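# Carry tube rack through self-closing doors to desk

## Task

Move the tube rack from the counter, through the self-closing doors, and set it on the desk. It counts only if the rack stands upright with each tube seated all the way down in a hole, both doors are closed at the end, and neither the rack nor any tube has touched the floor. Any number of robots may help. At the end the robots must have released the rack and backed away, and none may have fallen over or be left leaning.

## Robot and tools

Robots: r1, r2 and r3 are identical Hello Robot Stretch 3 units. Each has a two-wheel differential base (0.33 m long, 0.34 m wide, passive omni wheel at the rear), a lift on a mast, and one telescoping arm that sticks out to the robot's RIGHT side. The base cannot strafe, so the gripper moves forward or back only by driving. Turning in place pivots about a point midway between the drive wheels, 0.05 m behind the front edge. With the arm in and the wrist folded, the turning sweep has radius 0.28 m. An unfolded, level gripper reaches past that.

Frames: each robot reports in its own base frame, with origin on the floor between the drive wheels, x forward, y left, z up. hand_pose is in this frame, located where closed fingertips meet. With all wrist joints at zero, that hand frame has x up, y pointing back along the arm toward the mast, and z toward the robot's rear. Odometry is the base frame as it was when the scene began. Robots do not share a frame, so relative positions come only from images, lidar_m, wrist_depth_mm and head_depth_mm.

execute_actions: arguments are actions (a list holding one action, or empty to just read state and images) and cameras (list of camera names such as r2_wrist_camera, or "all"; omitted or null also gives all; [] gives none). An action is an object keyed by robot name. Each robot entry may have:
- base: exactly one of translate_m (a relative straight drive in metres from the base's last reported position, forward positive, -1 to 1) or rotate_rad (a relative turn in place in radians, counter-clockwise seen from above positive, -3.2 to 3.2).
- joints: absolute targets by name: lift_m 0 to 1.1 (arm height); arm_m 0 to 0.52 (extension); wrist_yaw_rad -1.345 to 4.42 (0 along the arm, positive toward the robot's front, 3.0 folded over the base); wrist_pitch_rad -1.57 to 0.451 (0 level, negative tips fingers down); wrist_roll_rad -2.911 to 2.911; gripper_m -0.089 to 0.179 (larger is wider; the true fingertip gap is 0.007 m less when almost shut, 0.025 m less when fully open, zero below 0.007); head_pan_rad -3.953 to 1.73 (0 forward, positive left, -1.57 along the arm); head_tilt_rad -1.53 to 0.419 (negative down).
- contact_limits: {"arm_m": effort percent 1 to 100}; the arm stops with contact_stop when its effort reaches that level and holds no harder until the next action.
All motions in the action start at once. Anything you omit may still be driving toward an earlier target without status showing it. An unknown key or out-of-range number rejects the whole call and nothing moves. If a result reports a stop, later calls in that same reply are skipped.

wait: seconds 0 to 10; nothing new is commanded; returns state and images. zoom_image: camera and region [x0, y0, x1, y1] in pixels of that camera's latest full image, at most 504 by 504. finished_scene: scene (the current scene number); irreversible, and the goal must already hold.

Result lines: base_status and joint_status give how each motion ended: done (for the base, wheels turned the commanded amount even if slipping), off_target (stopped short, may still be pushing), contact_stop, time_out, torque_fault (target dropped; it holds where it stopped unless slack or switched off). on_its_own covers uncommanded parts; its held at value is the target, not the position. motor_effort is percent of maximum, positive toward higher joint values, peak in brackets; readings carry fixed and random error. An at-rest effort outside the rest range suggests pushing or carrying. Positive wheel effort pushes forward. base_odometry counts wheel turns, so slip looks like travel. turned_by_wheels and turned_by_imu give the turn since the last result. base_tilt in degrees, forward and right positive, each with up to about 4 degrees fixed bias. lidar_m: 12 distances in 30 degree sectors, first straight ahead then counter-clockwise (4th left, 7th behind, 10th right), plane 0.17 m high, range 0.15 to 12 m, "-" for nothing; it misses glass and its own body, sees other robots, and the mast hides parts of sectors 5, 6, 9, 10 when the lift is low. wrist_depth_mm (45 to 1000) and head_depth_mm (280 to 4000) are 7x7 grids of median depth read from the top left; the head grid is sideways.

Gripper: to grip, command below the object's width; lower squeezes harder, but the stall guard may then weaken the hold. To release, command at least 0.02 above where the fingers met the object. Neither reading nor status confirms a grasp; check the cameras. To re-squeeze, send a new value.

Speed: the base runs up to 0.30 m/s and 1.9 rad/s only with lift_m under 0.30, arm_m under 0.03 and wrist_yaw_rad over 2.54; otherwise 0.10 m/s and 0.63 rad/s.

Wrist folding: fold (yaw 3.0) or unfold only with lift_m 0.32 to 0.95, pitch -0.4 and roll near 0; once folded the lift may go down to 0.25. With yaw below -0.4 keep pitch at -0.5 or lower.

Avoid: any firm contact between robots (touching and then driving a few more millimetres is already a hard press, and no line reports it); robots drift apart by up to 2.5 cm per metre, so a shared load can be strained and tip someone. Arm or lift pushing on something rigid goes slack after contact_stop; a slack lift can sink under load. Base, wrist and head have no contact stop. Pushing rigidly with the gripper above about 0.45 m, repeating a push, driving while the hand is caught, or snagging furniture (worst in reverse) can tip a robot; undo in small steps, free the gripper, and drop lift_m near 0.2 if still leaning. Prolonged wrist strain causes a 10 s torque_fault. Drops, slams and hard hits are penalised, and loose objects may occasionally get nudged.

Each tool is called as a command line: name --argument value for each argument, lists and objects as JSON in quotes; but a table of rows of numbers goes row by row, as --pt "numbers of a row", without its own name.

## Session

execute_actions --actions '[]'

Scene clock: 0.00 s.
r1.base_odometry: x=+0.000 y=+0.000 heading=+0.000 (m, m, rad; r1's odometry frame)
r1.turned_by_wheels: +0.000 (rad since the last result)
r1.turned_by_imu: +0.000 (rad since the last result)
r1.base_tilt: forward=+0.2 right=+0.1 (deg)
r1.lidar_m: 1.21 1.18 1.24 0.96 0.95 0.99 1.40 1.47 3.01 2.36 2.21 1.61
r1.head_depth_mm: 1608 1625 1619 1624 1633 1649 1641 / 1496 1494 1514 1512 1513 1516 1529 / 1386 1405 1395 1411 1415 1417 1416 / 1300 1309 1318 1312 1319 1318 1319 / 1223 1230 1231 1236 1240 1237 1247 / 1159 1158 1160 1164 1169 1167 1174 / 1095 1099 1103 1100 1105 1107 1109
r1.base_status: not commanded
r1.joint_positions: lift_m=+0.424 arm_m=-0.001 wrist_yaw_rad=+3.055 wrist_pitch_rad=-0.488 wrist_roll_rad=+0.016 gripper_m=+0.037 head_pan_rad=-0.016 head_tilt_rad=-0.001
r1.joint_status: not commanded
r1.motor_effort: left_wheel=+0 right_wheel=+1 lift_m=+39 arm_m=+0 wrist_yaw_rad=+0 wrist_pitch_rad=+6 wrist_roll_rad=+0 gripper_m=-1 head_pan_rad=+0 head_tilt_rad=+3 (%)
r1.hand_pose: x=-0.0026 y=+0.0699 z=+0.4214 quat_wxyz=(+0.202, +0.698, +0.139, +0.673) (m; r1's base frame)
r1.wrist_depth_mm: 743 808 980 - - - - / 777 870 - - - - - / 866 947 - - - - - / 881 887 907 885 880 871 873 / 738 745 733 741 766 742 740 / 665 637 665 644 636 627 641 / 564 579 - - 565 560 556
r2.base_odometry: x=+0.000 y=+0.000 heading=+0.000 (m, m, rad; r2's odometry frame)
r2.turned_by_wheels: +0.000 (rad since the last result)
r2.turned_by_imu: +0.000 (rad since the last result)
r2.base_tilt: forward=+1.1 right=+1.3 (deg)
r2.lidar_m: 1.36 2.96 2.88 2.39 2.38 1.38 1.15 1.74 0.92 0.76 0.76 0.85
r2.head_depth_mm: 1126 1135 1143 1149 1153 1167 1178 / 1310 1327 1338 1347 1357 1369 1380 / 1576 1598 1612 1629 1636 1653 1674 / 1876 1999 2028 2045 2059 2095 2112 / 2062 2643 2732 2765 2803 2828 2460 / 2050 2844 2910 2886 2883 2884 2498 / 2033 2802 2799 2790 2829 2786 2486
r2.base_status: not commanded
r2.joint_positions: lift_m=+0.595 arm_m=+0.003 wrist_yaw_rad=+2.979 wrist_pitch_rad=-0.440 wrist_roll_rad=+0.018 gripper_m=+0.037 head_pan_rad=-0.018 head_tilt_rad=-0.007
r2.joint_status: not commanded
r2.motor_effort: left_wheel=+0 right_wheel=+1 lift_m=+26 arm_m=+0 wrist_yaw_rad=+0 wrist_pitch_rad=+7 wrist_roll_rad=+0 gripper_m=+0 head_pan_rad=+0 head_tilt_rad=+2 (%)
r2.hand_pose: x=+0.0145 y=+0.0712 z=+0.6030 quat_wxyz=(+0.211, +0.706, +0.096, +0.669) (m; r2's base frame)
r2.wrist_depth_mm: - - - - - - - / - - - - - - - / - - - - - - - / - - - - - - - / - - - 996 - 971 - / 829 821 - 820 806 830 833 / 713 714 707 720 725 712 711
r3.base_odometry: x=+0.000 y=+0.000 heading=+0.000 (m, m, rad; r3's odometry frame)
r3.turned_by_wheels: +0.000 (rad since the last result)
r3.turned_by_imu: +0.000 (rad since the last result)
r3.base_tilt: forward=+1.8 right=-0.8 (deg)
r3.lidar_m: 1.98 1.98 2.30 2.81 2.55 1.38 1.16 1.16 1.31 1.95 1.50 2.01
r3.head_depth_mm: 1929 2217 2253 2215 2255 2276 2208 / 1945 2134 2164 2164 2172 2156 2201 / 1951 2104 2084 2083 2078 2084 2116 / 1978 2046 2019 2045 2039 2067 2028 / 1932 1967 1980 2001 1983 1976 1993 / 1893 1929 1899 1900 1912 1914 1920 / 1845 1855 1857 1871 1858 1864 1859
r3.base_status: not commanded
r3.joint_positions: lift_m=+0.560 arm_m=+0.000 wrist_yaw_rad=+3.080 wrist_pitch_rad=-0.344 wrist_roll_rad=+0.014 gripper_m=+0.037 head_pan_rad=+0.010 head_tilt_rad=-0.020
r3.joint_status: not commanded
r3.motor_effort: left_wheel=+0 right_wheel=+1 lift_m=+25 arm_m=+0 wrist_yaw_rad=+1 wrist_pitch_rad=+5 wrist_roll_rad=+0 gripper_m=+0 head_pan_rad=+0 head_tilt_rad=+2 (%)
r3.hand_pose: x=-0.0068 y=+0.0874 z=+0.5895 quat_wxyz=(+0.143, +0.705, +0.098, +0.688) (m; r3's base frame)
r3.wrist_depth_mm: - - - - - - - / - - - - - - - / - - - - - - - / - - - - - - - / - - - - - - - / 888 904 890 871 - 851 850 / 771 767 - 740 741 734 729
pictures: r1_head_camera (sideways: a quarter turn clockwise sets it upright), r1_nav_camera (sideways: a quarter turn counterclockwise sets it upright), r1_wrist_camera, r2_head_camera (sideways: a quarter turn clockwise sets it upright), r2_nav_camera (sideways: a quarter turn counterclockwise sets it upright), r2_wrist_camera, r3_head_camera (sideways: a quarter turn clockwise sets it upright), r3_nav_camera (sideways: a quarter turn counterclockwise sets it upright), r3_wrist_camera
Images, in order (width x height): r1_head_camera 896x504, r1_nav_camera 672x504, r1_wrist_camera 644x364, r2_head_camera 896x504, r2_nav_camera 672x504, r2_wrist_camera 644x364, r3_head_camera 896x504, r3_nav_camera 672x504, r3_wrist_camera 644x364.

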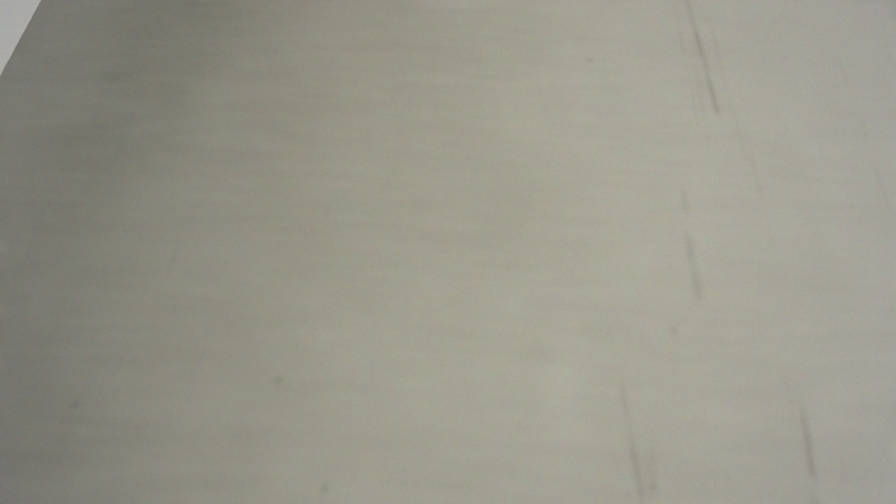

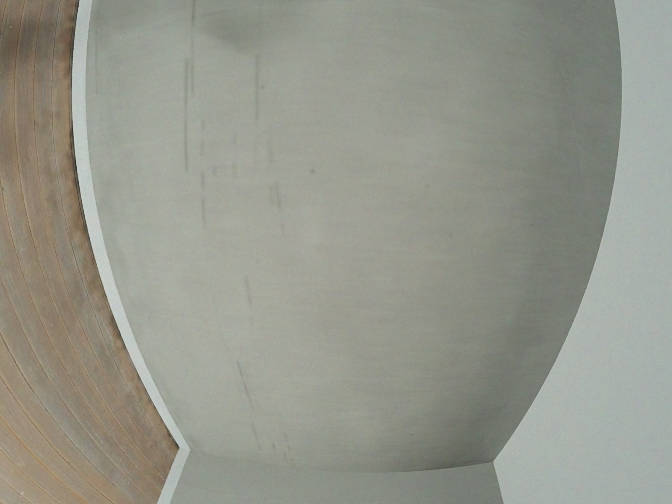

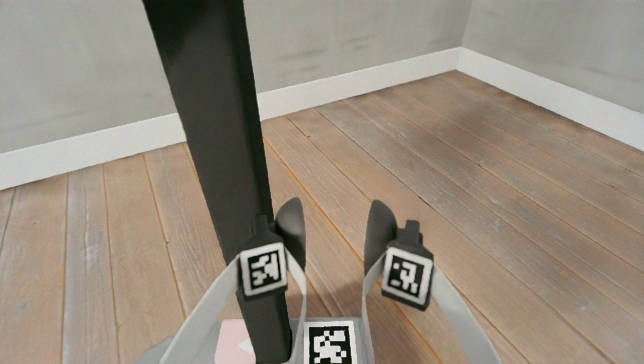

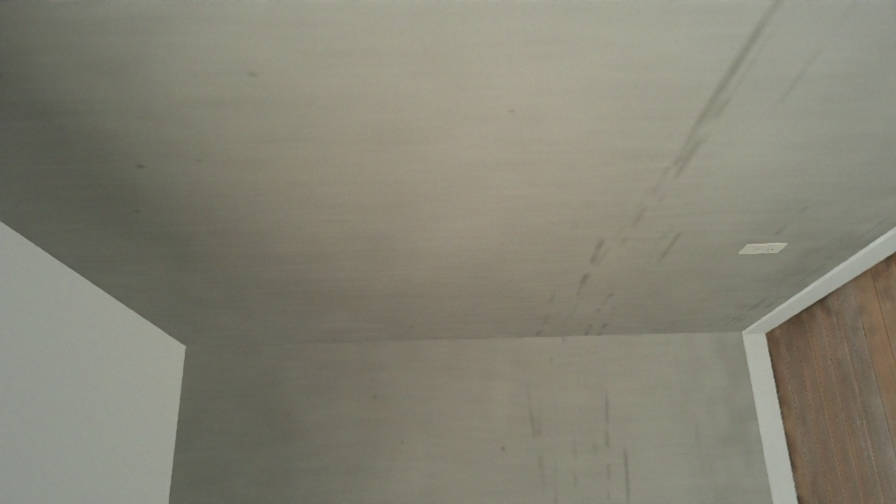

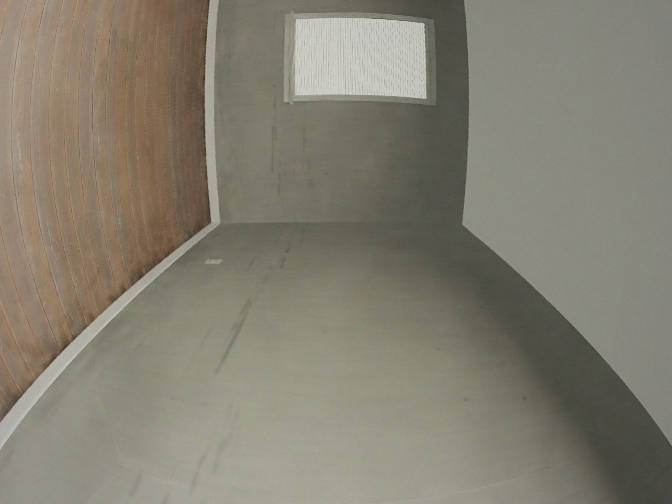

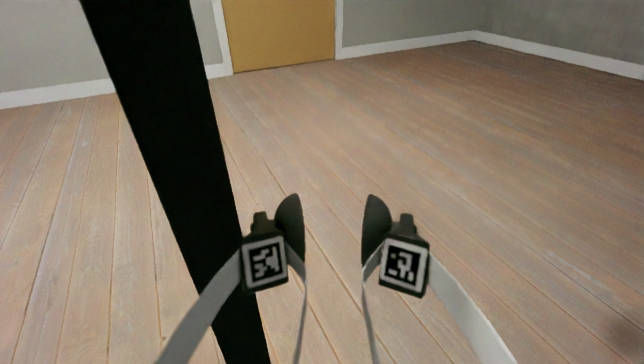

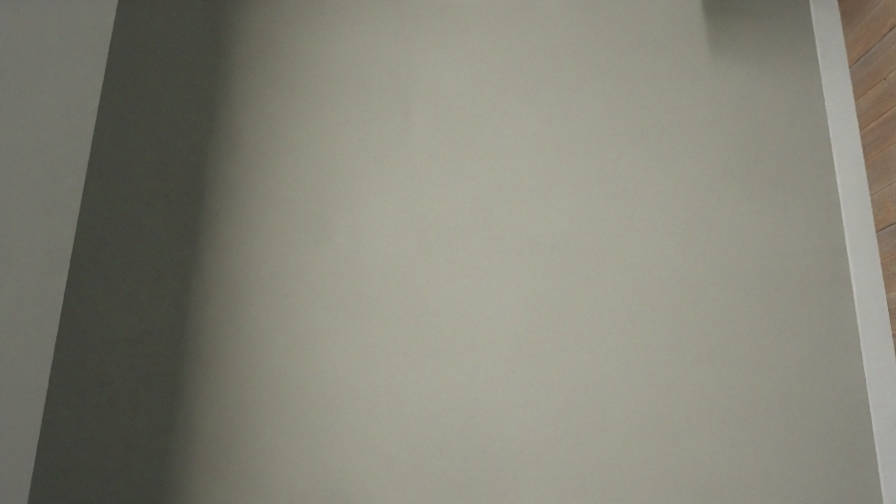

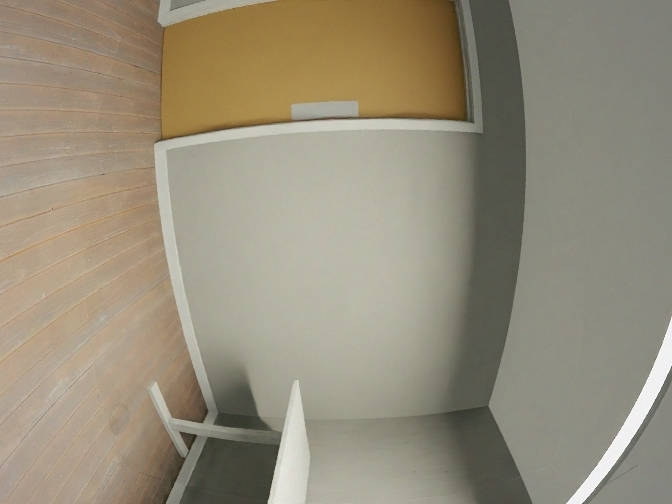

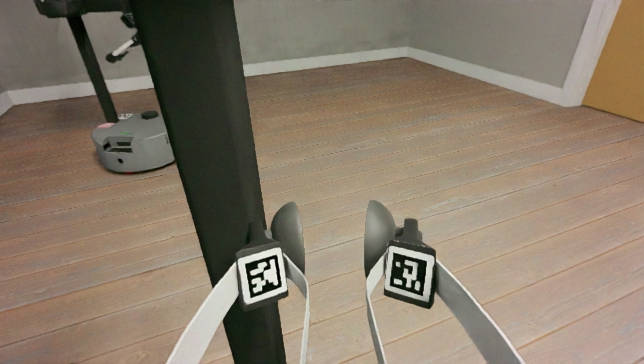

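execute_actions --actions '[{"r1":{"joints":{"head_pan_rad":-1.9,"head_tilt_rad":-0.4}},"r2":{"joints":{"head_pan_rad":-3.6,"head_tilt_rad":-0.4}},"r3":{"joints":{"head_pan_rad":-1.2,"head_tilt_rad":-0.4}}}]' --cameras '["r1_nav_camera","r2_nav_camera","r3_nav_camera","r3_head_camera"]'

Scene clock: 5.77 s.
r1.base_odometry: x=+0.000 y=+0.000 heading=+0.000 (m, m, rad; r1's odometry frame)
r1.turned_by_wheels: +0.000 (rad since the last result)
r1.turned_by_imu: +0.001 (rad since the last result)
r1.base_tilt: forward=+0.2 right=+0.1 (deg)
r1.lidar_m: 1.21 1.18 1.24 0.96 0.95 0.99 1.40 1.47 3.02 2.36 2.21 1.60
r1.head_depth_mm: 3336 3564 3667 3722 2456 1813 1444 / 3418 3743 3934 3580 2404 1794 1429 / 3048 3311 3561 3632 2393 1796 1426 / 2738 2935 3186 3317 2360 1773 1413 / 2494 2665 2835 3042 2316 1759 1401 / 2269 2395 2626 2797 2316 1737 1390 / 2135 2281 2434 2609 2283 1724 1389
r1.base_status: not commanded
r1.joint_positions: lift_m=+0.424 arm_m=-0.001 wrist_yaw_rad=+3.055 wrist_pitch_rad=-0.488 wrist_roll_rad=+0.016 gripper_m=+0.037 head_pan_rad=-1.893 head_tilt_rad=-0.395
r1.joint_status: all done
r1.motor_effort: left_wheel=+0(0) right_wheel=+0(0) lift_m=+38(39) arm_m=+1(1) wrist_yaw_rad=+0(0) wrist_pitch_rad=+6(6) wrist_roll_rad=+0(1) gripper_m=-1(0) head_pan_rad=-4(53) head_tilt_rad=-2(31) (%)
r1.hand_pose: x=-0.0026 y=+0.0699 z=+0.4214 quat_wxyz=(+0.202, +0.698, +0.139, +0.673) (m; r1's base frame)
r1.wrist_depth_mm: 740 813 961 - - - - / 802 896 - - - - - / 850 937 - - - - - / 876 903 887 899 899 891 875 / 759 736 741 741 798 745 733 / 647 648 655 632 651 646 632 / 559 566 - - 552 557 559
r2.base_odometry: x=+0.000 y=+0.000 heading=+0.000 (m, m, rad; r2's odometry frame)
r2.turned_by_wheels: +0.000 (rad since the last result)
r2.turned_by_imu: +0.000 (rad since the last result)
r2.base_tilt: forward=+1.1 right=+1.3 (deg)
r2.lidar_m: 1.36 2.97 2.88 2.39 2.38 1.39 1.16 1.75 0.92 0.76 0.76 0.85
r2.head_depth_mm: 2290 2404 2538 2686 2352 1818 1474 / 2445 2566 2199 2302 2347 1805 1472 / 2450 2664 1982 2004 2166 1814 1472 / 2271 2416 1791 1760 1900 1814 1478 / 2063 2168 1832 1577 1678 1753 1487 / 1905 1983 1850 1419 1510 1650 1482 / 1757 1843 1854 1290 1368 1455 1485
r2.base_status: not commanded
r2.joint_positions: lift_m=+0.595 arm_m=+0.003 wrist_yaw_rad=+2.979 wrist_pitch_rad=-0.440 wrist_roll_rad=+0.018 gripper_m=+0.037 head_pan_rad=-3.593 head_tilt_rad=-0.395
r2.joint_status: all done
r2.motor_effort: left_wheel=+1(0) right_wheel=+1(1) lift_m=+26(26) arm_m=+0(1) wrist_yaw_rad=+0(1) wrist_pitch_rad=+7(7) wrist_roll_rad=+0(0) gripper_m=+0(1) head_pan_rad=-5(58) head_tilt_rad=-3(25) (%)
r2.hand_pose: x=+0.0145 y=+0.0712 z=+0.6030 quat_wxyz=(+0.211, +0.706, +0.096, +0.669) (m; r2's base frame)
r2.wrist_depth_mm: - - - - - - - / - - - - - - - / - - - - - - - / - - - - - - - / - - - 962 - 975 993 / 821 831 - 831 807 824 836 / 726 708 715 710 715 718 715
r3.base_odometry: x=+0.000 y=+0.000 heading=+0.000 (m, m, rad; r3's odometry frame)
r3.turned_by_wheels: +0.000 (rad since the last result)
r3.turned_by_imu: +0.001 (rad since the last result)
r3.base_tilt: forward=+1.7 right=-0.8 (deg)
r3.lidar_m: 1.98 1.97 2.30 2.81 2.55 1.38 1.16 1.16 1.30 1.95 1.50 2.00
r3.head_depth_mm: 1652 1734 1863 1996 2148 1813 1447 / 1649 1774 1901 2028 2161 1813 1449 / 1669 1784 1890 2043 2201 1797 1443 / 1664 1797 1814 2071 2180 1794 1436 / 1697 1827 1813 2103 2227 1815 1448 / 1716 1836 1818 2113 2248 1790 1437 / 1728 1853 1809 2173 2285 1789 1442
r3.base_status: not commanded
r3.joint_positions: lift_m=+0.560 arm_m=+0.000 wrist_yaw_rad=+3.080 wrist_pitch_rad=-0.344 wrist_roll_rad=+0.014 gripper_m=+0.037 head_pan_rad=-1.193 head_tilt_rad=-0.395
r3.joint_status: all done
r3.motor_effort: left_wheel=+0(0) right_wheel=+1(0) lift_m=+26(25) arm_m=+1(0) wrist_yaw_rad=+0(1) wrist_pitch_rad=+5(5) wrist_roll_rad=+0(0) gripper_m=+0(0) head_pan_rad=-4(55) head_tilt_rad=-2(24) (%)
r3.hand_pose: x=-0.0068 y=+0.0874 z=+0.5895 quat_wxyz=(+0.143, +0.705, +0.098, +0.688) (m; r3's base frame)
r3.wrist_depth_mm: - - - - - - - / - - - - - - - / - - - - - - - / - - - - - - - / - - - - - - - / 902 894 887 866 - 856 844 / 773 765 - 744 742 739 736
pictures: r1_nav_camera (sideways: a quarter turn counterclockwise sets it upright), r2_nav_camera (sideways: a quarter turn counterclockwise sets it upright), r3_head_camera (sideways: a quarter turn clockwise sets it upright), r3_nav_camera (sideways: a quarter turn counterclockwise sets it upright)
camera_calibration (this result's frames):
r1_nav_camera: T_world_to_cam=[[-0.0950571, -0.408391, 0.907844, -1.14109], [-0.963643, 0.266518, 0.0189929, 0.0360272], [-0.249713, -0.873032, -0.418878, 0.504919], [0, 0, 0, 1]] pos_world=[0.0523342, -0.0348009, 1.24674]
r2_nav_camera: T_world_to_cam=[[-0.346877, 0.161354, 0.923927, -1.15662], [0.458205, 0.888687, 0.016827, 0.0245469], [-0.818367, 0.429185, -0.382198, 0.463685], [0, 0, 0, 1]] pos_world=[-0.0329871, -0.0341955, 1.24544]
r3_head_camera: T_world_to_cam=[[-0.168492, 0.374044, -0.911977, 1.20944], [0.906694, 0.421755, 0.00546544, -0.00791833], [0.386675, -0.825963, -0.410205, 0.488367], [0, 0, 0, 1]] pos_world=[0.0221205, -0.0456702, 1.30335]
r3_nav_camera: T_world_to_cam=[[0.120712, -0.42023, 0.899353, -1.12749], [-0.92299, -0.380996, -0.0541388, 0.128803], [0.365401, -0.823558, -0.433859, 0.515477], [0, 0, 0, 1]] pos_world=[0.0666307, -0.000208532, 1.24463]
Images, in order (width x height): r1_nav_camera 672x504, r2_nav_camera 672x504, r3_head_camera 896x504, r3_nav_camera 672x504.

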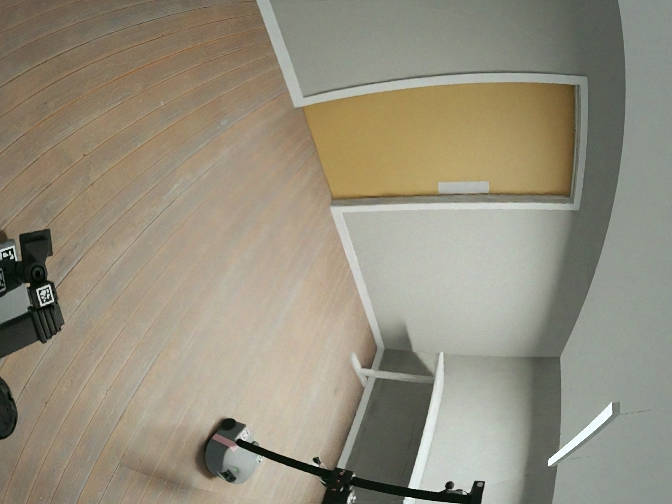

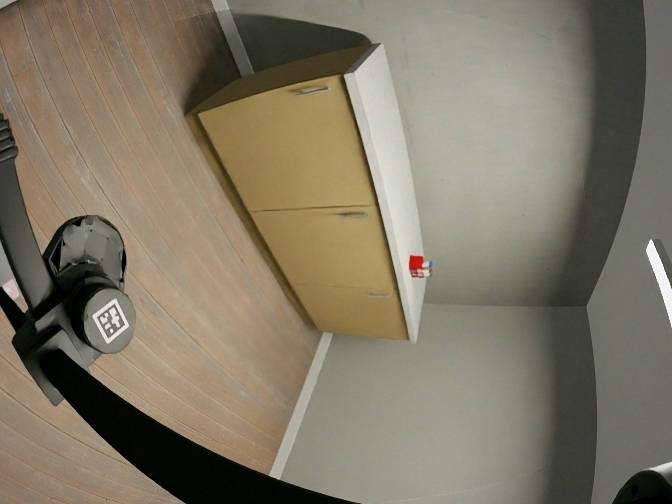

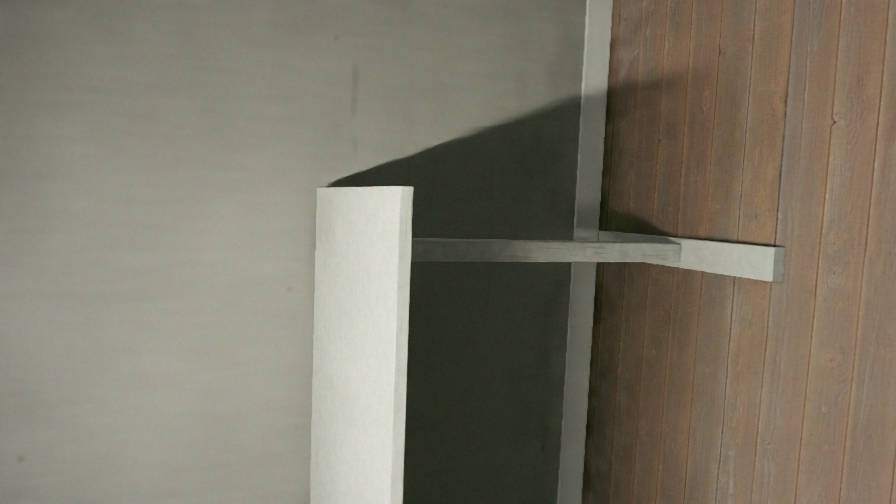

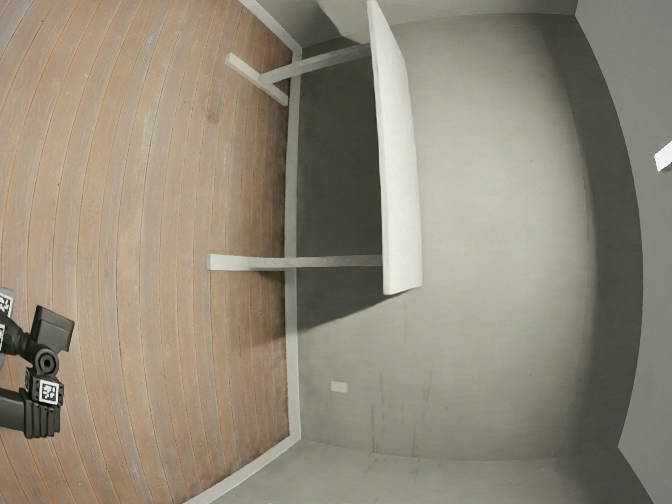

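execute_actions --actions '[{"r2":{"base":{"rotate_rad":2.34},"joints":{"lift_m":0.28,"head_pan_rad":0.3}},"r3":{"base":{"rotate_rad":0.75},"joints":{"lift_m":0.28,"head_pan_rad":0}},"r1":{"joints":{"lift_m":0.28}}}]' --cameras '[]'

execute_actions --actions '[{"r2":{"base":{"translate_m":1}},"r3":{"base":{"translate_m":1}}}]' --cameras '["r2_head_camera","r2_nav_camera","r3_nav_camera"]'

Scene clock: 20.37 s.
r1.base_odometry: x=+0.000 y=+0.000 heading=+0.000 (m, m, rad; r1's odometry frame)
r1.turned_by_wheels: +0.000 (rad since the last result)
r1.turned_by_imu: +0.002 (rad since the last result)
r1.base_tilt: forward=+0.2 right=+0.1 (deg)
r1.lidar_m: 1.21 1.18 1.24 0.96 0.95 0.99 1.40 1.53 3.02 2.36 2.22 1.61
r1.head_depth_mm: 3413 3557 3669 3755 2436 1819 1456 / 3412 3744 3909 3574 2425 1796 1439 / 3030 3279 3677 3590 2409 1777 1429 / 2709 2943 3209 3301 2340 1753 1418 / 2461 2685 2871 3045 2337 1768 1399 / 2274 2395 2604 2794 2285 1738 1392 / 2133 2267 2457 2619 2293 1724 1381
r1.base_status: not commanded
r1.joint_positions: lift_m=+0.280 arm_m=-0.001 wrist_yaw_rad=+3.055 wrist_pitch_rad=-0.488 wrist_roll_rad=+0.016 gripper_m=+0.037 head_pan_rad=-1.893 head_tilt_rad=-0.395
r1.joint_status: all done
r1.motor_effort: left_wheel=+0(1) right_wheel=+1(1) lift_m=+25(32) arm_m=+0(1) wrist_yaw_rad=-1(0) wrist_pitch_rad=+6(6) wrist_roll_rad=+0(1) gripper_m=-1(0) head_pan_rad=-4(4) head_tilt_rad=-2(3) (%)
r1.hand_pose: x=-0.0026 y=+0.0699 z=+0.2778 quat_wxyz=(+0.202, +0.698, +0.140, +0.673) (m; r1's base frame)
r1.wrist_depth_mm: 746 802 976 - - - 987 / 787 889 - - - - 976 / 813 824 - 807 817 803 784 / 676 651 660 656 642 649 649 / 551 551 541 573 558 550 548 / 482 - - - - 473 471 / - - - - 414 410 408
r2.base_odometry: x=+0.000 y=+0.000 heading=+2.340 (m, m, rad; r2's odometry frame)
r2.turned_by_wheels: +2.340 (rad since the last result)
r2.turned_by_imu: +2.364 (rad since the last result)
r2.base_tilt: forward=+1.1 right=+1.3 (deg)
r2.lidar_m: 1.78 1.21 1.15 1.17 0.81 0.76 0.78 1.00 2.32 3.03 2.53 2.38
r2.head_depth_mm: 2207 2335 2451 2599 2369 1820 1474 / 2353 2502 2571 2766 2364 1824 1474 / 2526 2682 2069 2128 2273 1822 1481 / 2369 2524 1833 1843 2014 1824 1484 / 2150 2257 1778 1641 1743 1831 1477 / 1962 2062 1875 1448 1543 1668 1484 / 1800 1893 1868 1323 1398 1477 1481
r2.base_status: done
r2.joint_positions: lift_m=+0.280 arm_m=+0.003 wrist_yaw_rad=+2.979 wrist_pitch_rad=-0.441 wrist_roll_rad=+0.018 gripper_m=+0.037 head_pan_rad=+0.293 head_tilt_rad=-0.396
r2.joint_status: all done
r2.motor_effort: left_wheel=+0(6) right_wheel=+2(8) lift_m=+15(21) arm_m=-2(0) wrist_yaw_rad=+1(0) wrist_pitch_rad=+8(8) wrist_roll_rad=+0(0) gripper_m=+0(1) head_pan_rad=+4(58) head_tilt_rad=-1(2) (%)
r2.hand_pose: x=+0.0145 y=+0.0710 z=+0.2881 quat_wxyz=(+0.211, +0.706, +0.097, +0.669) (m; r2's base frame)
r2.wrist_depth_mm: 653 - - - - 946 897 / 672 - - - - - - / 694 795 876 890 884 890 872 / 671 678 682 671 681 681 681 / 566 559 - 552 578 555 555 / 474 489 - - 456 474 470 / - - - - 407 407 405
r3.base_odometry: x=+0.000 y=+0.000 heading=+0.750 (m, m, rad; r3's odometry frame)
r3.turned_by_wheels: +0.750 (rad since the last result)
r3.turned_by_imu: +0.741 (rad since the last result)
r3.base_tilt: forward=+1.9 right=-0.8 (deg)
r3.lidar_m: 2.09 2.60 1.61 1.65 1.23 1.16 1.18 1.52 1.50 1.98 2.00 1.97
r3.head_depth_mm: 1725 1844 1948 2022 2103 1810 1453 / 1818 1927 2055 2178 2288 1826 1452 / 1913 2038 2158 2353 2388 1818 1432 / 1976 2125 2256 2439 2409 1800 1441 / 2027 2155 2309 2489 2389 1786 1447 / 2092 2271 2482 2692 2381 1781 1435 / 2213 2407 2575 2842 2355 1795 1432
r3.base_status: done
r3.joint_positions: lift_m=+0.280 arm_m=+0.000 wrist_yaw_rad=+3.080 wrist_pitch_rad=-0.345 wrist_roll_rad=+0.014 gripper_m=+0.037 head_pan_rad=-0.007 head_tilt_rad=-0.395
r3.joint_status: all done
r3.motor_effort: left_wheel=-2(6) right_wheel=+3(8) lift_m=+22(22) arm_m=+0(0) wrist_yaw_rad=+1(0) wrist_pitch_rad=+5(5) wrist_roll_rad=+0(0) gripper_m=+0(0) head_pan_rad=+5(57) head_tilt_rad=-1(3) (%)
r3.hand_pose: x=-0.0068 y=+0.0873 z=+0.3095 quat_wxyz=(+0.144, +0.705, +0.099, +0.688) (m; r3's base frame)
r3.wrist_depth_mm: - - - - - - - / - - - - - - - / - - - - - - 989 / 815 810 - 797 759 766 751 / 644 657 - 631 646 613 613 / 534 534 530 525 - 515 514 / 463 - - - 447 446 442
pictures: none
No camera images: the call's "cameras" was empty. Leave "cameras" out to get every camera's image.

Scene clock: 25.40 s.
r1.base_odometry: x=+0.000 y=+0.000 heading=+0.000 (m, m, rad; r1's odometry frame)
r1.turned_by_wheels: +0.000 (rad since the last result)
r1.turned_by_imu: +0.001 (rad since the last result)
r1.base_tilt: forward=+0.1 right=+0.1 (deg)
r1.lidar_m: 1.21 1.18 1.24 0.96 0.95 0.99 1.40 3.16 1.49 2.36 2.21 1.61
r1.head_depth_mm: 3327 3485 3686 3742 2446 1820 1447 / 3394 3736 3976 3580 2440 1795 1441 / 3032 3318 3667 3577 2280 1787 1427 / 2744 1484 3057 3238 1824 1748 1417 / 2522 2673 2836 3073 2325 1757 1406 / 2258 2415 2612 2774 2282 1753 1392 / 2144 2289 2477 2624 2276 1719 1379
r1.base_status: not commanded
r1.joint_positions: lift_m=+0.280 arm_m=-0.001 wrist_yaw_rad=+3.055 wrist_pitch_rad=-0.488 wrist_roll_rad=+0.016 gripper_m=+0.037 head_pan_rad=-1.893 head_tilt_rad=-0.395
r1.joint_status: not commanded
r1.motor_effort: left_wheel=+0(0) right_wheel=+1(0) lift_m=+25(25) arm_m=+1(1) wrist_yaw_rad=+1(1) wrist_pitch_rad=+6(6) wrist_roll_rad=+0(1) gripper_m=+0(0) head_pan_rad=-4(5) head_tilt_rad=-2(2) (%)
r1.hand_pose: x=-0.0026 y=+0.0699 z=+0.2778 quat_wxyz=(+0.202, +0.698, +0.140, +0.673) (m; r1's base frame)
r1.wrist_depth_mm: 734 803 - - - - 992 / 782 887 - - - - - / 800 826 - 811 805 789 810 / 658 652 652 655 644 640 656 / 544 546 544 561 565 548 543 / 484 - - - - 472 470 / - - - - 414 412 415
r2.base_odometry: x=-0.695 y=+0.719 heading=+2.340 (m, m, rad; r2's odometry frame)
r2.turned_by_wheels: +0.000 (rad since the last result)
r2.turned_by_imu: +0.005 (rad since the last result)
r2.base_tilt: forward=+1.1 right=+1.3 (deg)
r2.lidar_m: 1.11 0.76 0.71 0.72 0.93 1.66 1.70 2.20 3.39 2.26 1.57 1.48
r2.head_depth_mm: 1378 1445 1515 1612 1714 1758 1470 / 1460 1545 1642 1739 1863 1823 1468 / 1565 1657 1772 1299 1433 1675 1478 / 1672 1784 1882 1173 1229 1331 1445 / 1596 1680 1745 1060 1076 1155 1252 / 1470 1544 1587 1044 956 1019 1090 / 1354 1413 1468 956 854 915 970
r2.base_status: done
r2.joint_positions: lift_m=+0.280 arm_m=+0.003 wrist_yaw_rad=+2.979 wrist_pitch_rad=-0.441 wrist_roll_rad=+0.018 gripper_m=+0.037 head_pan_rad=+0.293 head_tilt_rad=-0.396
r2.joint_status: not commanded
r2.motor_effort: left_wheel=-1(6) right_wheel=+2(8) lift_m=+15(15) arm_m=-1(1) wrist_yaw_rad=+0(0) wrist_pitch_rad=+8(8) wrist_roll_rad=+0(0) gripper_m=-1(1) head_pan_rad=+5(4) head_tilt_rad=-2(2) (%)
r2.hand_pose: x=+0.0145 y=+0.0710 z=+0.2881 quat_wxyz=(+0.211, +0.706, +0.097, +0.669) (m; r2's base frame)
r2.wrist_depth_mm: - - 764 718 653 611 573 / - - 892 775 703 657 610 / 887 879 904 875 825 779 720 / 698 688 692 683 682 675 676 / 559 565 - 555 579 559 556 / 476 491 - - 461 470 463 / - - - - 407 402 402
r3.base_odometry: x=+0.732 y=+0.682 heading=+0.750 (m, m, rad; r3's odometry frame)
r3.turned_by_wheels: +0.000 (rad since the last result)
r3.turned_by_imu: +0.006 (rad since the last result)
r3.base_tilt: forward=+1.7 right=-0.8 (deg)
r3.lidar_m: 1.17 1.42 2.37 2.41 1.62 2.06 2.10 2.06 2.37 1.66 1.14 1.08
r3.head_depth_mm: 957 1019 1074 1149 1225 1317 1382 / 1001 1054 1133 1208 1291 1385 1439 / 1047 1116 1181 1274 1374 1482 1449 / 1100 1163 1246 1354 1452 1575 1449 / 1146 1212 1291 1390 1512 1624 1438 / 1118 1201 1302 1417 1557 1680 1440 / 1179 1283 1385 1517 1664 1749 1443
r3.base_status: done
r3.joint_positions: lift_m=+0.280 arm_m=+0.000 wrist_yaw_rad=+3.080 wrist_pitch_rad=-0.345 wrist_roll_rad=+0.014 gripper_m=+0.037 head_pan_rad=-0.007 head_tilt_rad=-0.396
r3.joint_status: not commanded
r3.motor_effort: left_wheel=-2(8) right_wheel=+3(13) lift_m=+23(22) arm_m=+1(0) wrist_yaw_rad=+0(0) wrist_pitch_rad=+5(5) wrist_roll_rad=+0(0) gripper_m=+0(0) head_pan_rad=+4(4) head_tilt_rad=-1(3) (%)
r3.hand_pose: x=-0.0068 y=+0.0873 z=+0.3095 quat_wxyz=(+0.144, +0.705, +0.099, +0.688) (m; r3's base frame)
r3.wrist_depth_mm: - - - - - - - / - - - - - - - / - - - - - - 977 / 809 818 - 792 788 768 763 / 646 649 - 628 638 617 605 / 541 534 535 524 - 521 512 / 462 - - - 444 442 441
pictures: r2_head_camera (sideways: a quarter turn clockwise sets it upright), r2_nav_camera (sideways: a quarter turn counterclockwise sets it upright), r3_nav_camera (sideways: a quarter turn counterclockwise sets it upright)
camera_calibration (this result's frames):
r2_head_camera: T_world_to_cam=[[-0.360528, -0.081499, -0.929181, 1.23262], [-0.254951, 0.966851, 0.0141195, -0.0168551], [0.897229, 0.241986, -0.369355, 0.429222], [0, 0, 0, 1]] pos_world=[0.0549868, 0.0128881, 1.3041]
r2_nav_camera: T_world_to_cam=[[0.365349, 0.116558, 0.923545, -1.16047], [0.264983, -0.964106, 0.0168519, 0.0256933], [0.892359, 0.238567, -0.383121, 0.45445], [0, 0, 0, 1]] pos_world=[0.0116333, 0.0516162, 1.24542]
r3_nav_camera: T_world_to_cam=[[0.435995, -0.0459499, 0.898775, -1.12866], [0.00640615, -0.998512, -0.0541566, 0.123157], [0.899926, 0.0293697, -0.435052, 0.513769], [0, 0, 0, 1]] pos_world=[0.0289497, 0.0560222, 1.2446]
Images, in order (width x height): r2_head_camera 896x504, r2_nav_camera 672x504, r3_nav_camera 672x504.

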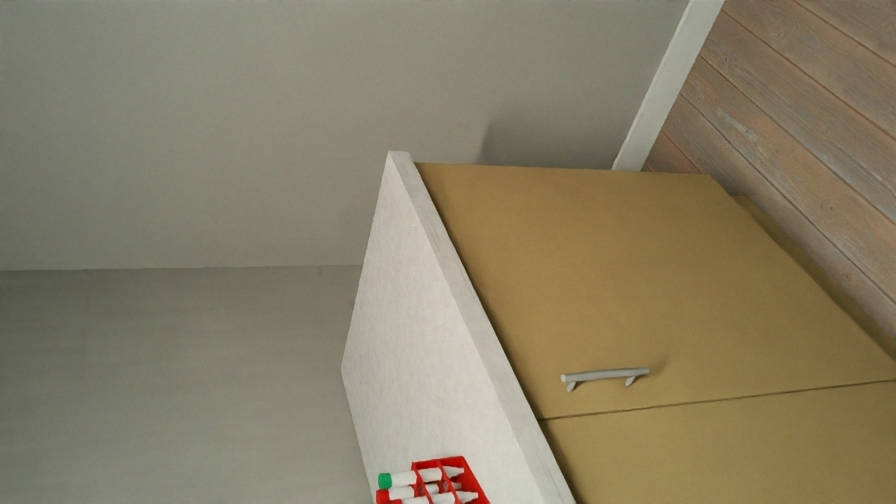

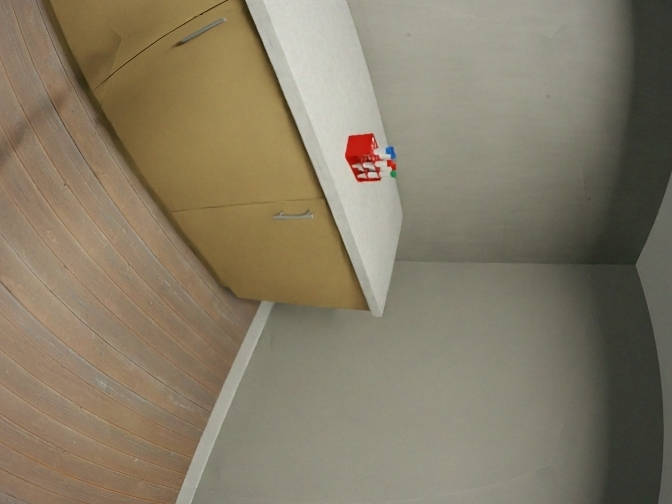

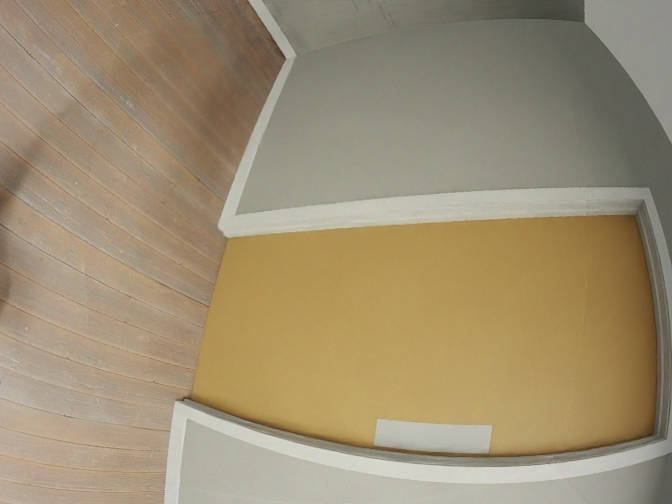

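execute_actions --actions '[{"r2":{"base":{"translate_m":0.5}},"r3":{"base":{"translate_m":0.45}}}]' --cameras '[]'

execute_actions --actions '[{"r2":{"base":{"rotate_rad":2.65},"joints":{"head_pan_rad":-1.57,"head_tilt_rad":-0.6}},"r3":{"base":{"rotate_rad":-0.46},"joints":{"head_tilt_rad":-0.9}}}]' --cameras '[]'

execute_actions --actions '[{"r2":{"joints":{"lift_m":0.94}},"r3":{"base":{"translate_m":0.6}}}]' --cameras '["r2_head_camera","r2_nav_camera","r3_nav_camera"]'

Scene clock: 37.73 s.
r1.base_odometry: x=+0.000 y=+0.000 heading=+0.000 (m, m, rad; r1's odometry frame)
r1.turned_by_wheels: +0.000 (rad since the last result)
r1.turned_by_imu: +0.002 (rad since the last result)
r1.base_tilt: forward=+0.1 right=+0.1 (deg)
r1.lidar_m: 1.21 1.18 1.24 0.96 0.95 0.99 1.40 3.17 3.03 1.67 2.21 1.61
r1.head_depth_mm: 3426 3507 3630 3734 2448 1819 1442 / 3484 3671 3999 3614 2409 1798 1431 / 2998 3298 3608 3593 2390 1783 1417 / 2732 2960 3227 3317 2360 1762 1416 / 2493 2635 2842 3019 2163 1768 1402 / 2282 2410 2558 1974 1918 1737 1394 / 2147 2295 2431 2642 2263 1722 1383
r1.base_status: not commanded
r1.joint_positions: lift_m=+0.280 arm_m=-0.001 wrist_yaw_rad=+3.055 wrist_pitch_rad=-0.488 wrist_roll_rad=+0.016 gripper_m=+0.037 head_pan_rad=-1.893 head_tilt_rad=-0.395
r1.joint_status: not commanded
r1.motor_effort: left_wheel=+0(0) right_wheel=+1(1) lift_m=+25(25) arm_m=+0(1) wrist_yaw_rad=+0(0) wrist_pitch_rad=+6(6) wrist_roll_rad=+0(0) gripper_m=-1(1) head_pan_rad=-4(5) head_tilt_rad=-2(3) (%)
r1.hand_pose: x=-0.0026 y=+0.0699 z=+0.2778 quat_wxyz=(+0.202, +0.698, +0.140, +0.673) (m; r1's base frame)
r1.wrist_depth_mm: 741 803 - - - - 996 / 792 893 - - - - 974 / 815 830 - 791 798 797 815 / 659 659 666 654 656 644 644 / 554 553 561 557 549 542 545 / 479 - - - - 471 469 / - - - - 411 410 413
r2.base_odometry: x=-1.043 y=+1.078 heading=+2.340 (m, m, rad; r2's odometry frame)
r2.turned_by_wheels: +0.000 (rad since the last result)
r2.turned_by_imu: +0.002 (rad since the last result)
r2.base_tilt: forward=+1.1 right=+1.3 (deg)
r2.lidar_m: 0.78 0.54 0.50 0.51 0.66 2.11 2.15 2.81 3.60 1.57 1.09 1.03
r2.head_depth_mm: 945 988 1049 1107 1172 1247 1343 / 1006 1062 1132 1198 1276 1372 1416 / 1081 1144 1216 1304 1391 1516 1477 / 1158 1244 1326 1407 832 916 1002 / 1261 1346 1438 1491 757 795 855 / 1218 1281 1348 1042 723 702 752 / 1126 1175 1236 1046 724 617 667
r2.base_status: done
r2.joint_positions: lift_m=+0.280 arm_m=+0.003 wrist_yaw_rad=+2.979 wrist_pitch_rad=-0.441 wrist_roll_rad=+0.018 gripper_m=+0.037 head_pan_rad=+0.293 head_tilt_rad=-0.396
r2.joint_status: not commanded
r2.motor_effort: left_wheel=-1(6) right_wheel=+2(8) lift_m=+16(15) arm_m=-1(1) wrist_yaw_rad=+0(0) wrist_pitch_rad=+8(8) wrist_roll_rad=+0(0) gripper_m=-1(0) head_pan_rad=+4(4) head_tilt_rad=-2(2) (%)
r2.hand_pose: x=+0.0145 y=+0.0710 z=+0.2881 quat_wxyz=(+0.211, +0.706, +0.097, +0.669) (m; r2's base frame)
r2.wrist_depth_mm: 680 - 553 512 473 445 406 / 771 - 596 560 515 473 438 / 896 844 764 689 619 517 475 / 696 693 695 697 661 624 580 / 563 560 - 553 576 556 557 / 470 492 - - 455 464 475 / - - - - 404 407 406
r3.base_odometry: x=+1.061 y=+0.988 heading=+0.750 (m, m, rad; r3's odometry frame)
r3.turned_by_wheels: +0.000 (rad since the last result)
r3.turned_by_imu: +0.003 (rad since the last result)
r3.base_tilt: forward=+1.6 right=-0.9 (deg)
r3.lidar_m: 0.76 0.87 2.03 2.22 2.62 2.47 2.51 2.41 2.10 1.03 0.75 0.75
r3.head_depth_mm: 605 641 680 724 774 834 901 / 633 669 713 765 818 883 958 / 663 704 753 805 872 942 1026 / 695 739 791 849 925 1003 1113 / 730 780 842 908 987 1085 1189 / 746 786 835 892 964 1043 1155 / 705 766 834 918 1012 1134 1268
r3.base_status: done
r3.joint_positions: lift_m=+0.280 arm_m=+0.000 wrist_yaw_rad=+3.080 wrist_pitch_rad=-0.345 wrist_roll_rad=+0.014 gripper_m=+0.037 head_pan_rad=-0.007 head_tilt_rad=-0.396
r3.joint_status: not commanded
r3.motor_effort: left_wheel=-2(8) right_wheel=+3(12) lift_m=+23(22) arm_m=+0(0) wrist_yaw_rad=+0(0) wrist_pitch_rad=+5(5) wrist_roll_rad=+0(0) gripper_m=+0(0) head_pan_rad=+5(4) head_tilt_rad=-1(1) (%)
r3.hand_pose: x=-0.0068 y=+0.0873 z=+0.3095 quat_wxyz=(+0.144, +0.705, +0.099, +0.688) (m; r3's base frame)
r3.wrist_depth_mm: - - - - - - - / - - - - - - - / - - - - - - 994 / 811 819 - 785 775 764 742 / 652 640 - 632 648 625 609 / 537 538 532 528 - 518 507 / 463 - - - 447 444 443
pictures: none
No camera images: the call's "cameras" was empty. Leave "cameras" out to get every camera's image.

Scene clock: 40.63 s.
r1.base_odometry: x=+0.000 y=+0.000 heading=+0.000 (m, m, rad; r1's odometry frame)
r1.turned_by_wheels: +0.000 (rad since the last result)
r1.turned_by_imu: +0.001 (rad since the last result)
r1.base_tilt: forward=+0.2 right=+0.1 (deg)
r1.lidar_m: 1.21 1.18 1.24 0.96 0.95 0.98 1.40 3.17 3.01 1.69 2.21 1.60
r1.head_depth_mm: 3382 3581 3659 3662 2400 1828 1452 / 3411 3699 3931 3573 2418 1797 1433 / 3091 3286 3655 3538 2402 1776 1427 / 2727 2975 3220 3307 2354 1759 1413 / 2493 2679 2887 3024 2347 1746 1413 / 2286 2436 2587 2688 1928 1738 1394 / 2141 2248 2372 2541 2160 1711 1384
r1.base_status: not commanded
r1.joint_positions: lift_m=+0.280 arm_m=-0.001 wrist_yaw_rad=+3.055 wrist_pitch_rad=-0.488 wrist_roll_rad=+0.016 gripper_m=+0.037 head_pan_rad=-1.893 head_tilt_rad=-0.395
r1.joint_status: not commanded
r1.motor_effort: left_wheel=+0(0) right_wheel=+0(0) lift_m=+25(25) arm_m=+0(1) wrist_yaw_rad=+1(0) wrist_pitch_rad=+6(6) wrist_roll_rad=-1(1) gripper_m=-1(0) head_pan_rad=-4(4) head_tilt_rad=-2(2) (%)
r1.hand_pose: x=-0.0026 y=+0.0699 z=+0.2778 quat_wxyz=(+0.202, +0.698, +0.140, +0.673) (m; r1's base frame)
r1.wrist_depth_mm: 742 817 991 - - - 994 / 797 880 - - - - 976 / 793 824 - 795 803 814 804 / 661 658 653 652 643 655 662 / 555 552 560 569 565 548 554 / 483 - - - - 469 468 / - - - - 413 417 405
r2.base_odometry: x=-1.043 y=+1.078 heading=-1.293 (m, m, rad; r2's odometry frame)
r2.turned_by_wheels: +2.650 (rad since the last result)
r2.turned_by_imu: +2.668 (rad since the last result)
r2.base_tilt: forward=+1.1 right=+1.4 (deg)
r2.lidar_m: 2.11 2.17 2.92 3.60 1.49 1.08 1.03 0.75 0.53 0.50 0.51 0.68
r2.head_depth_mm: 971 1062 946 692 641 744 886 / 967 1062 948 692 633 737 877 / 960 1051 948 673 600 724 863 / 955 1047 898 667 600 719 850 / 956 1042 952 669 599 709 839 / 949 1040 952 696 602 699 829 / 943 1031 951 695 584 694 816
r2.base_status: done
r2.joint_positions: lift_m=+0.280 arm_m=+0.003 wrist_yaw_rad=+2.979 wrist_pitch_rad=-0.441 wrist_roll_rad=+0.018 gripper_m=+0.037 head_pan_rad=-1.563 head_tilt_rad=-0.593
r2.joint_status: all done
r2.motor_effort: left_wheel=+0(7) right_wheel=+2(9) lift_m=+15(15) arm_m=-1(1) wrist_yaw_rad=+0(0) wrist_pitch_rad=+8(8) wrist_roll_rad=+0(0) gripper_m=-1(1) head_pan_rad=-4(59) head_tilt_rad=-3(18) (%)
r2.hand_pose: x=+0.0145 y=+0.0710 z=+0.2881 quat_wxyz=(+0.211, +0.706, +0.097, +0.669) (m; r2's base frame)
r2.wrist_depth_mm: - - - - - - - / - - - - - - - / 900 880 889 886 873 881 859 / 690 695 695 691 680 676 670 / 563 562 - 555 579 563 553 / 477 485 - - 454 473 470 / - - - - 406 403 402
r3.base_odometry: x=+1.061 y=+0.988 heading=+0.290 (m, m, rad; r3's odometry frame)
r3.turned_by_wheels: -0.460 (rad since the last result)
r3.turned_by_imu: -0.452 (rad since the last result)
r3.base_tilt: forward=+1.7 right=-0.8 (deg)
r3.lidar_m: 0.75 0.77 0.94 2.17 2.25 1.80 2.46 2.55 2.41 2.10 0.96 0.75
r3.head_depth_mm: 648 751 891 1065 1290 1270 1131 / 650 755 893 1094 1367 1262 1135 / 651 755 897 1100 1369 1266 1134 / 652 757 897 1095 1365 1263 1131 / 654 757 897 1101 1386 1275 1130 / 653 760 901 1104 1376 1264 1136 / 653 759 899 1108 1381 1269 1131
r3.base_status: done
r3.joint_positions: lift_m=+0.280 arm_m=+0.000 wrist_yaw_rad=+3.080 wrist_pitch_rad=-0.345 wrist_roll_rad=+0.014 gripper_m=+0.037 head_pan_rad=-0.007 head_tilt_rad=-0.889
r3.joint_status: all done
r3.motor_effort: left_wheel=+2(9) right_wheel=-1(6) lift_m=+22(23) arm_m=+0(0) wrist_yaw_rad=+1(1) wrist_pitch_rad=+5(5) wrist_roll_rad=+0(0) gripper_m=+0(0) head_pan_rad=+4(5) head_tilt_rad=-4(26) (%)
r3.hand_pose: x=-0.0068 y=+0.0873 z=+0.3095 quat_wxyz=(+0.144, +0.705, +0.099, +0.688) (m; r3's base frame)
r3.wrist_depth_mm: - - - - - - 764 / - - - - - - 765 / - - - - - 971 773 / 818 820 - 785 772 770 740 / 661 647 - 635 639 617 615 / 540 538 532 527 - 515 509 / 460 - - - 448 442 439
pictures: none
No camera images: the call's "cameras" was empty. Leave "cameras" out to get every camera's image.

Scene clock: 47.47 s.
r1.base_odometry: x=+0.000 y=+0.000 heading=+0.000 (m, m, rad; r1's odometry frame)
r1.turned_by_wheels: +0.000 (rad since the last result)
r1.turned_by_imu: +0.002 (rad since the last result)
r1.base_tilt: forward=+0.2 right=+0.1 (deg)
r1.lidar_m: 1.21 1.18 1.24 0.96 0.95 0.99 1.40 3.18 3.02 2.24 2.22 1.60
r1.head_depth_mm: 3388 3523 3672 3734 2454 1812 1444 / 3414 3725 3983 3515 2406 1796 1441 / 3011 3361 3636 3609 2389 1787 1422 / 2741 2942 3193 3304 2371 1774 1406 / 2469 2690 2860 3011 2322 1773 1405 / 2256 2421 2576 2794 2269 1745 1392 / 2130 2274 2427 2521 2237 1717 1389
r1.base_status: not commanded
r1.joint_positions: lift_m=+0.280 arm_m=-0.001 wrist_yaw_rad=+3.055 wrist_pitch_rad=-0.488 wrist_roll_rad=+0.016 gripper_m=+0.037 head_pan_rad=-1.893 head_tilt_rad=-0.395
r1.joint_status: not commanded
r1.motor_effort: left_wheel=+0(0) right_wheel=+1(0) lift_m=+25(25) arm_m=+1(0) wrist_yaw_rad=-1(0) wrist_pitch_rad=+6(6) wrist_roll_rad=-1(0) gripper_m=+0(1) head_pan_rad=-4(4) head_tilt_rad=-2(2) (%)
r1.hand_pose: x=-0.0026 y=+0.0699 z=+0.2778 quat_wxyz=(+0.202, +0.698, +0.140, +0.673) (m; r1's base frame)
r1.wrist_depth_mm: 745 831 943 - - - 997 / 807 916 - - - - 951 / 804 824 - 799 797 803 809 / 653 653 663 660 645 658 646 / 551 549 544 569 565 540 544 / 485 - - - - 471 463 / - - - - 412 415 409
r2.base_odometry: x=-1.043 y=+1.078 heading=-1.293 (m, m, rad; r2's odometry frame)
r2.turned_by_wheels: +0.000 (rad since the last result)
r2.turned_by_imu: +0.000 (rad since the last result)
r2.base_tilt: forward=+1.1 right=+1.3 (deg)
r2.lidar_m: 2.12 2.18 2.91 3.61 1.48 1.08 1.03 0.75 0.53 0.50 0.51 0.68
r2.head_depth_mm: 970 1061 950 694 620 - - / 965 1058 949 692 634 703 - / 959 1050 951 674 600 692 - / 956 1048 901 667 601 689 - / 950 1042 950 669 602 681 - / 945 1037 951 694 600 688 - / 940 1035 951 696 583 694 817
r2.base_status: not commanded
r2.joint_positions: lift_m=+0.940 arm_m=+0.003 wrist_yaw_rad=+2.979 wrist_pitch_rad=-0.441 wrist_roll_rad=+0.018 gripper_m=+0.037 head_pan_rad=-1.563 head_tilt_rad=-0.593
r2.joint_status: all done
r2.motor_effort: left_wheel=-1(0) right_wheel=+2(2) lift_m=+33(35) arm_m=-2(1) wrist_yaw_rad=+0(0) wrist_pitch_rad=+8(8) wrist_roll_rad=+0(0) gripper_m=+0(1) head_pan_rad=-5(5) head_tilt_rad=-3(3) (%)
r2.hand_pose: x=+0.0145 y=+0.0709 z=+0.9471 quat_wxyz=(+0.211, +0.706, +0.097, +0.669) (m; r2's base frame)
r2.wrist_depth_mm: - - - - - - - / - - - - - - - / - - - - - - - / - - - - - - - / - - - - - - - / - - - - - - - / - - - - - - -
r3.base_odometry: x=+1.636 y=+1.160 heading=+0.290 (m, m, rad; r3's odometry frame)
r3.turned_by_wheels: +0.000 (rad since the last result)
r3.turned_by_imu: +0.004 (rad since the last result)
r3.base_tilt: forward=+1.6 right=-0.7 (deg)
r3.lidar_m: 0.15 0.16 0.21 0.56 2.25 2.32 3.05 3.14 2.66 0.35 0.22 0.16
r3.head_depth_mm: - - - - - 325 511 / - - - - - 326 515 / - - - - - 327 518 / - - - - - 317 524 / - - - - - 318 526 / - - - - - 320 531 / - - - - - 322 536
r3.base_status: done
r3.joint_positions: lift_m=+0.280 arm_m=+0.000 wrist_yaw_rad=+3.080 wrist_pitch_rad=-0.345 wrist_roll_rad=+0.014 gripper_m=+0.037 head_pan_rad=-0.007 head_tilt_rad=-0.890
r3.joint_status: not commanded
r3.motor_effort: left_wheel=+1(11) right_wheel=-1(6) lift_m=+23(23) arm_m=+0(0) wrist_yaw_rad=+1(1) wrist_pitch_rad=+5(5) wrist_roll_rad=+0(0) gripper_m=+0(0) head_pan_rad=+4(4) head_tilt_rad=-4(4) (%)
r3.hand_pose: x=-0.0068 y=+0.0873 z=+0.3095 quat_wxyz=(+0.144, +0.705, +0.099, +0.688) (m; r3's base frame)
r3.wrist_depth_mm: - - - - 472 268 188 / - - - - 485 273 189 / - - - 931 501 276 191 / 814 797 - 752 517 281 194 / 645 649 - 627 428 285 196 / 539 532 531 532 - 289 199 / 464 - - - 439 277 201
pictures: r2_head_camera (sideways: a quarter turn clockwise sets it upright), r2_nav_camera (sideways: a quarter turn counterclockwise sets it upright), r3_nav_camera (sideways: a quarter turn counterclockwise sets it upright)
camera_calibration (this result's frames):
r2_head_camera: T_world_to_cam=[[0.021907, 0.543451, -0.839155, 1.11286], [0.999539, -0.0295518, 0.00695571, -0.0151784], [-0.0210185, -0.838921, -0.543848, 0.661876], [0, 0, 0, 1]] pos_world=[0.00470368, -0.0499701, 1.29393]
r2_nav_camera: T_world_to_cam=[[0.0103677, -0.556557, 0.830745, -1.03726], [-0.999683, 0.0132978, 0.0213849, 0.0275112], [-0.022949, -0.830703, -0.556243, 0.685299], [0, 0, 0, 1]] pos_world=[0.0539833, -0.00838022, 1.2423]
r3_nav_camera: T_world_to_cam=[[0.809854, -0.0482894, 0.58464, -0.721491], [-0.0205299, -0.998329, -0.0540202, 0.123108], [0.586272, 0.0317459, -0.809492, 1.00275], [0, 0, 0, 1]] pos_world=[-0.00105658, 0.0562287, 1.24018]
Images, in order (width x height): r2_head_camera 896x504, r2_nav_camera 672x504, r3_nav_camera 672x504.

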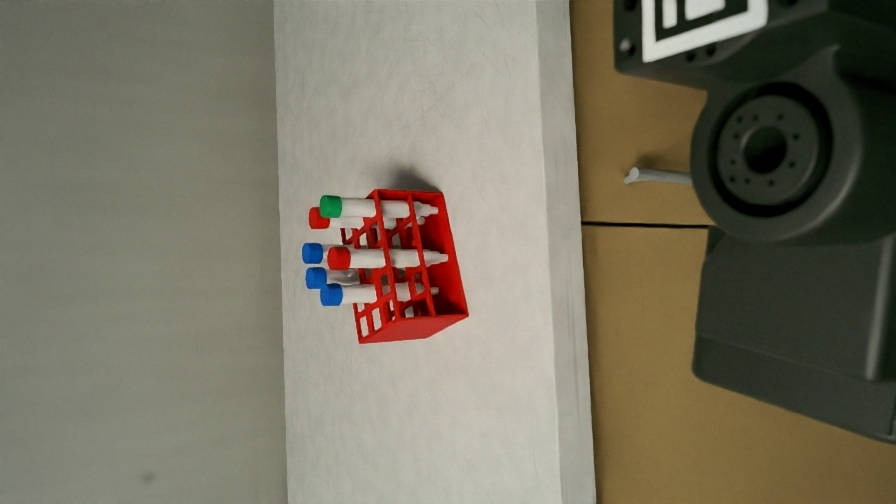

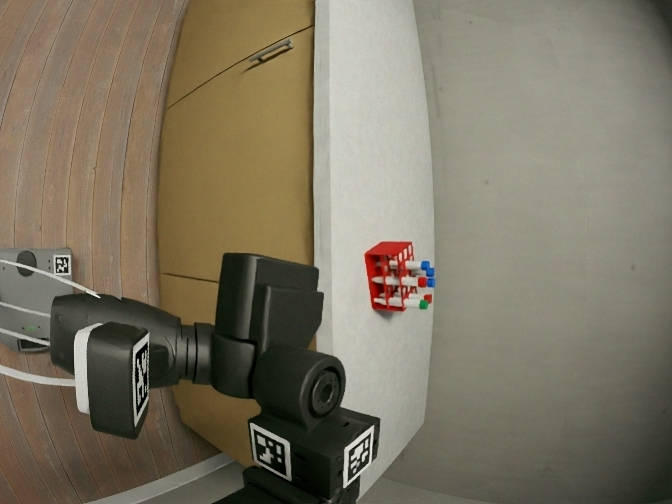

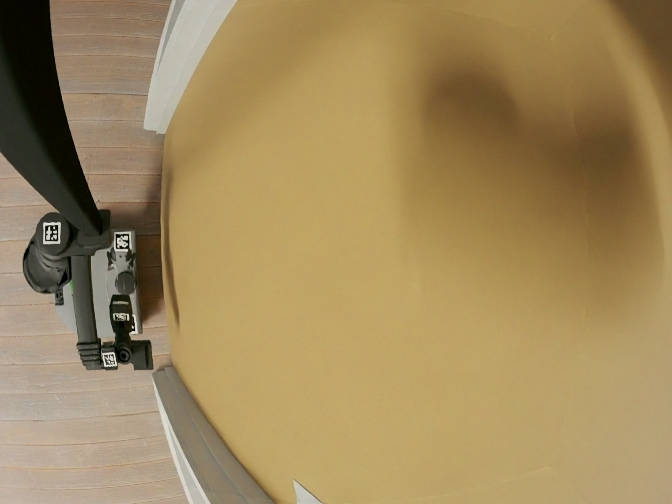

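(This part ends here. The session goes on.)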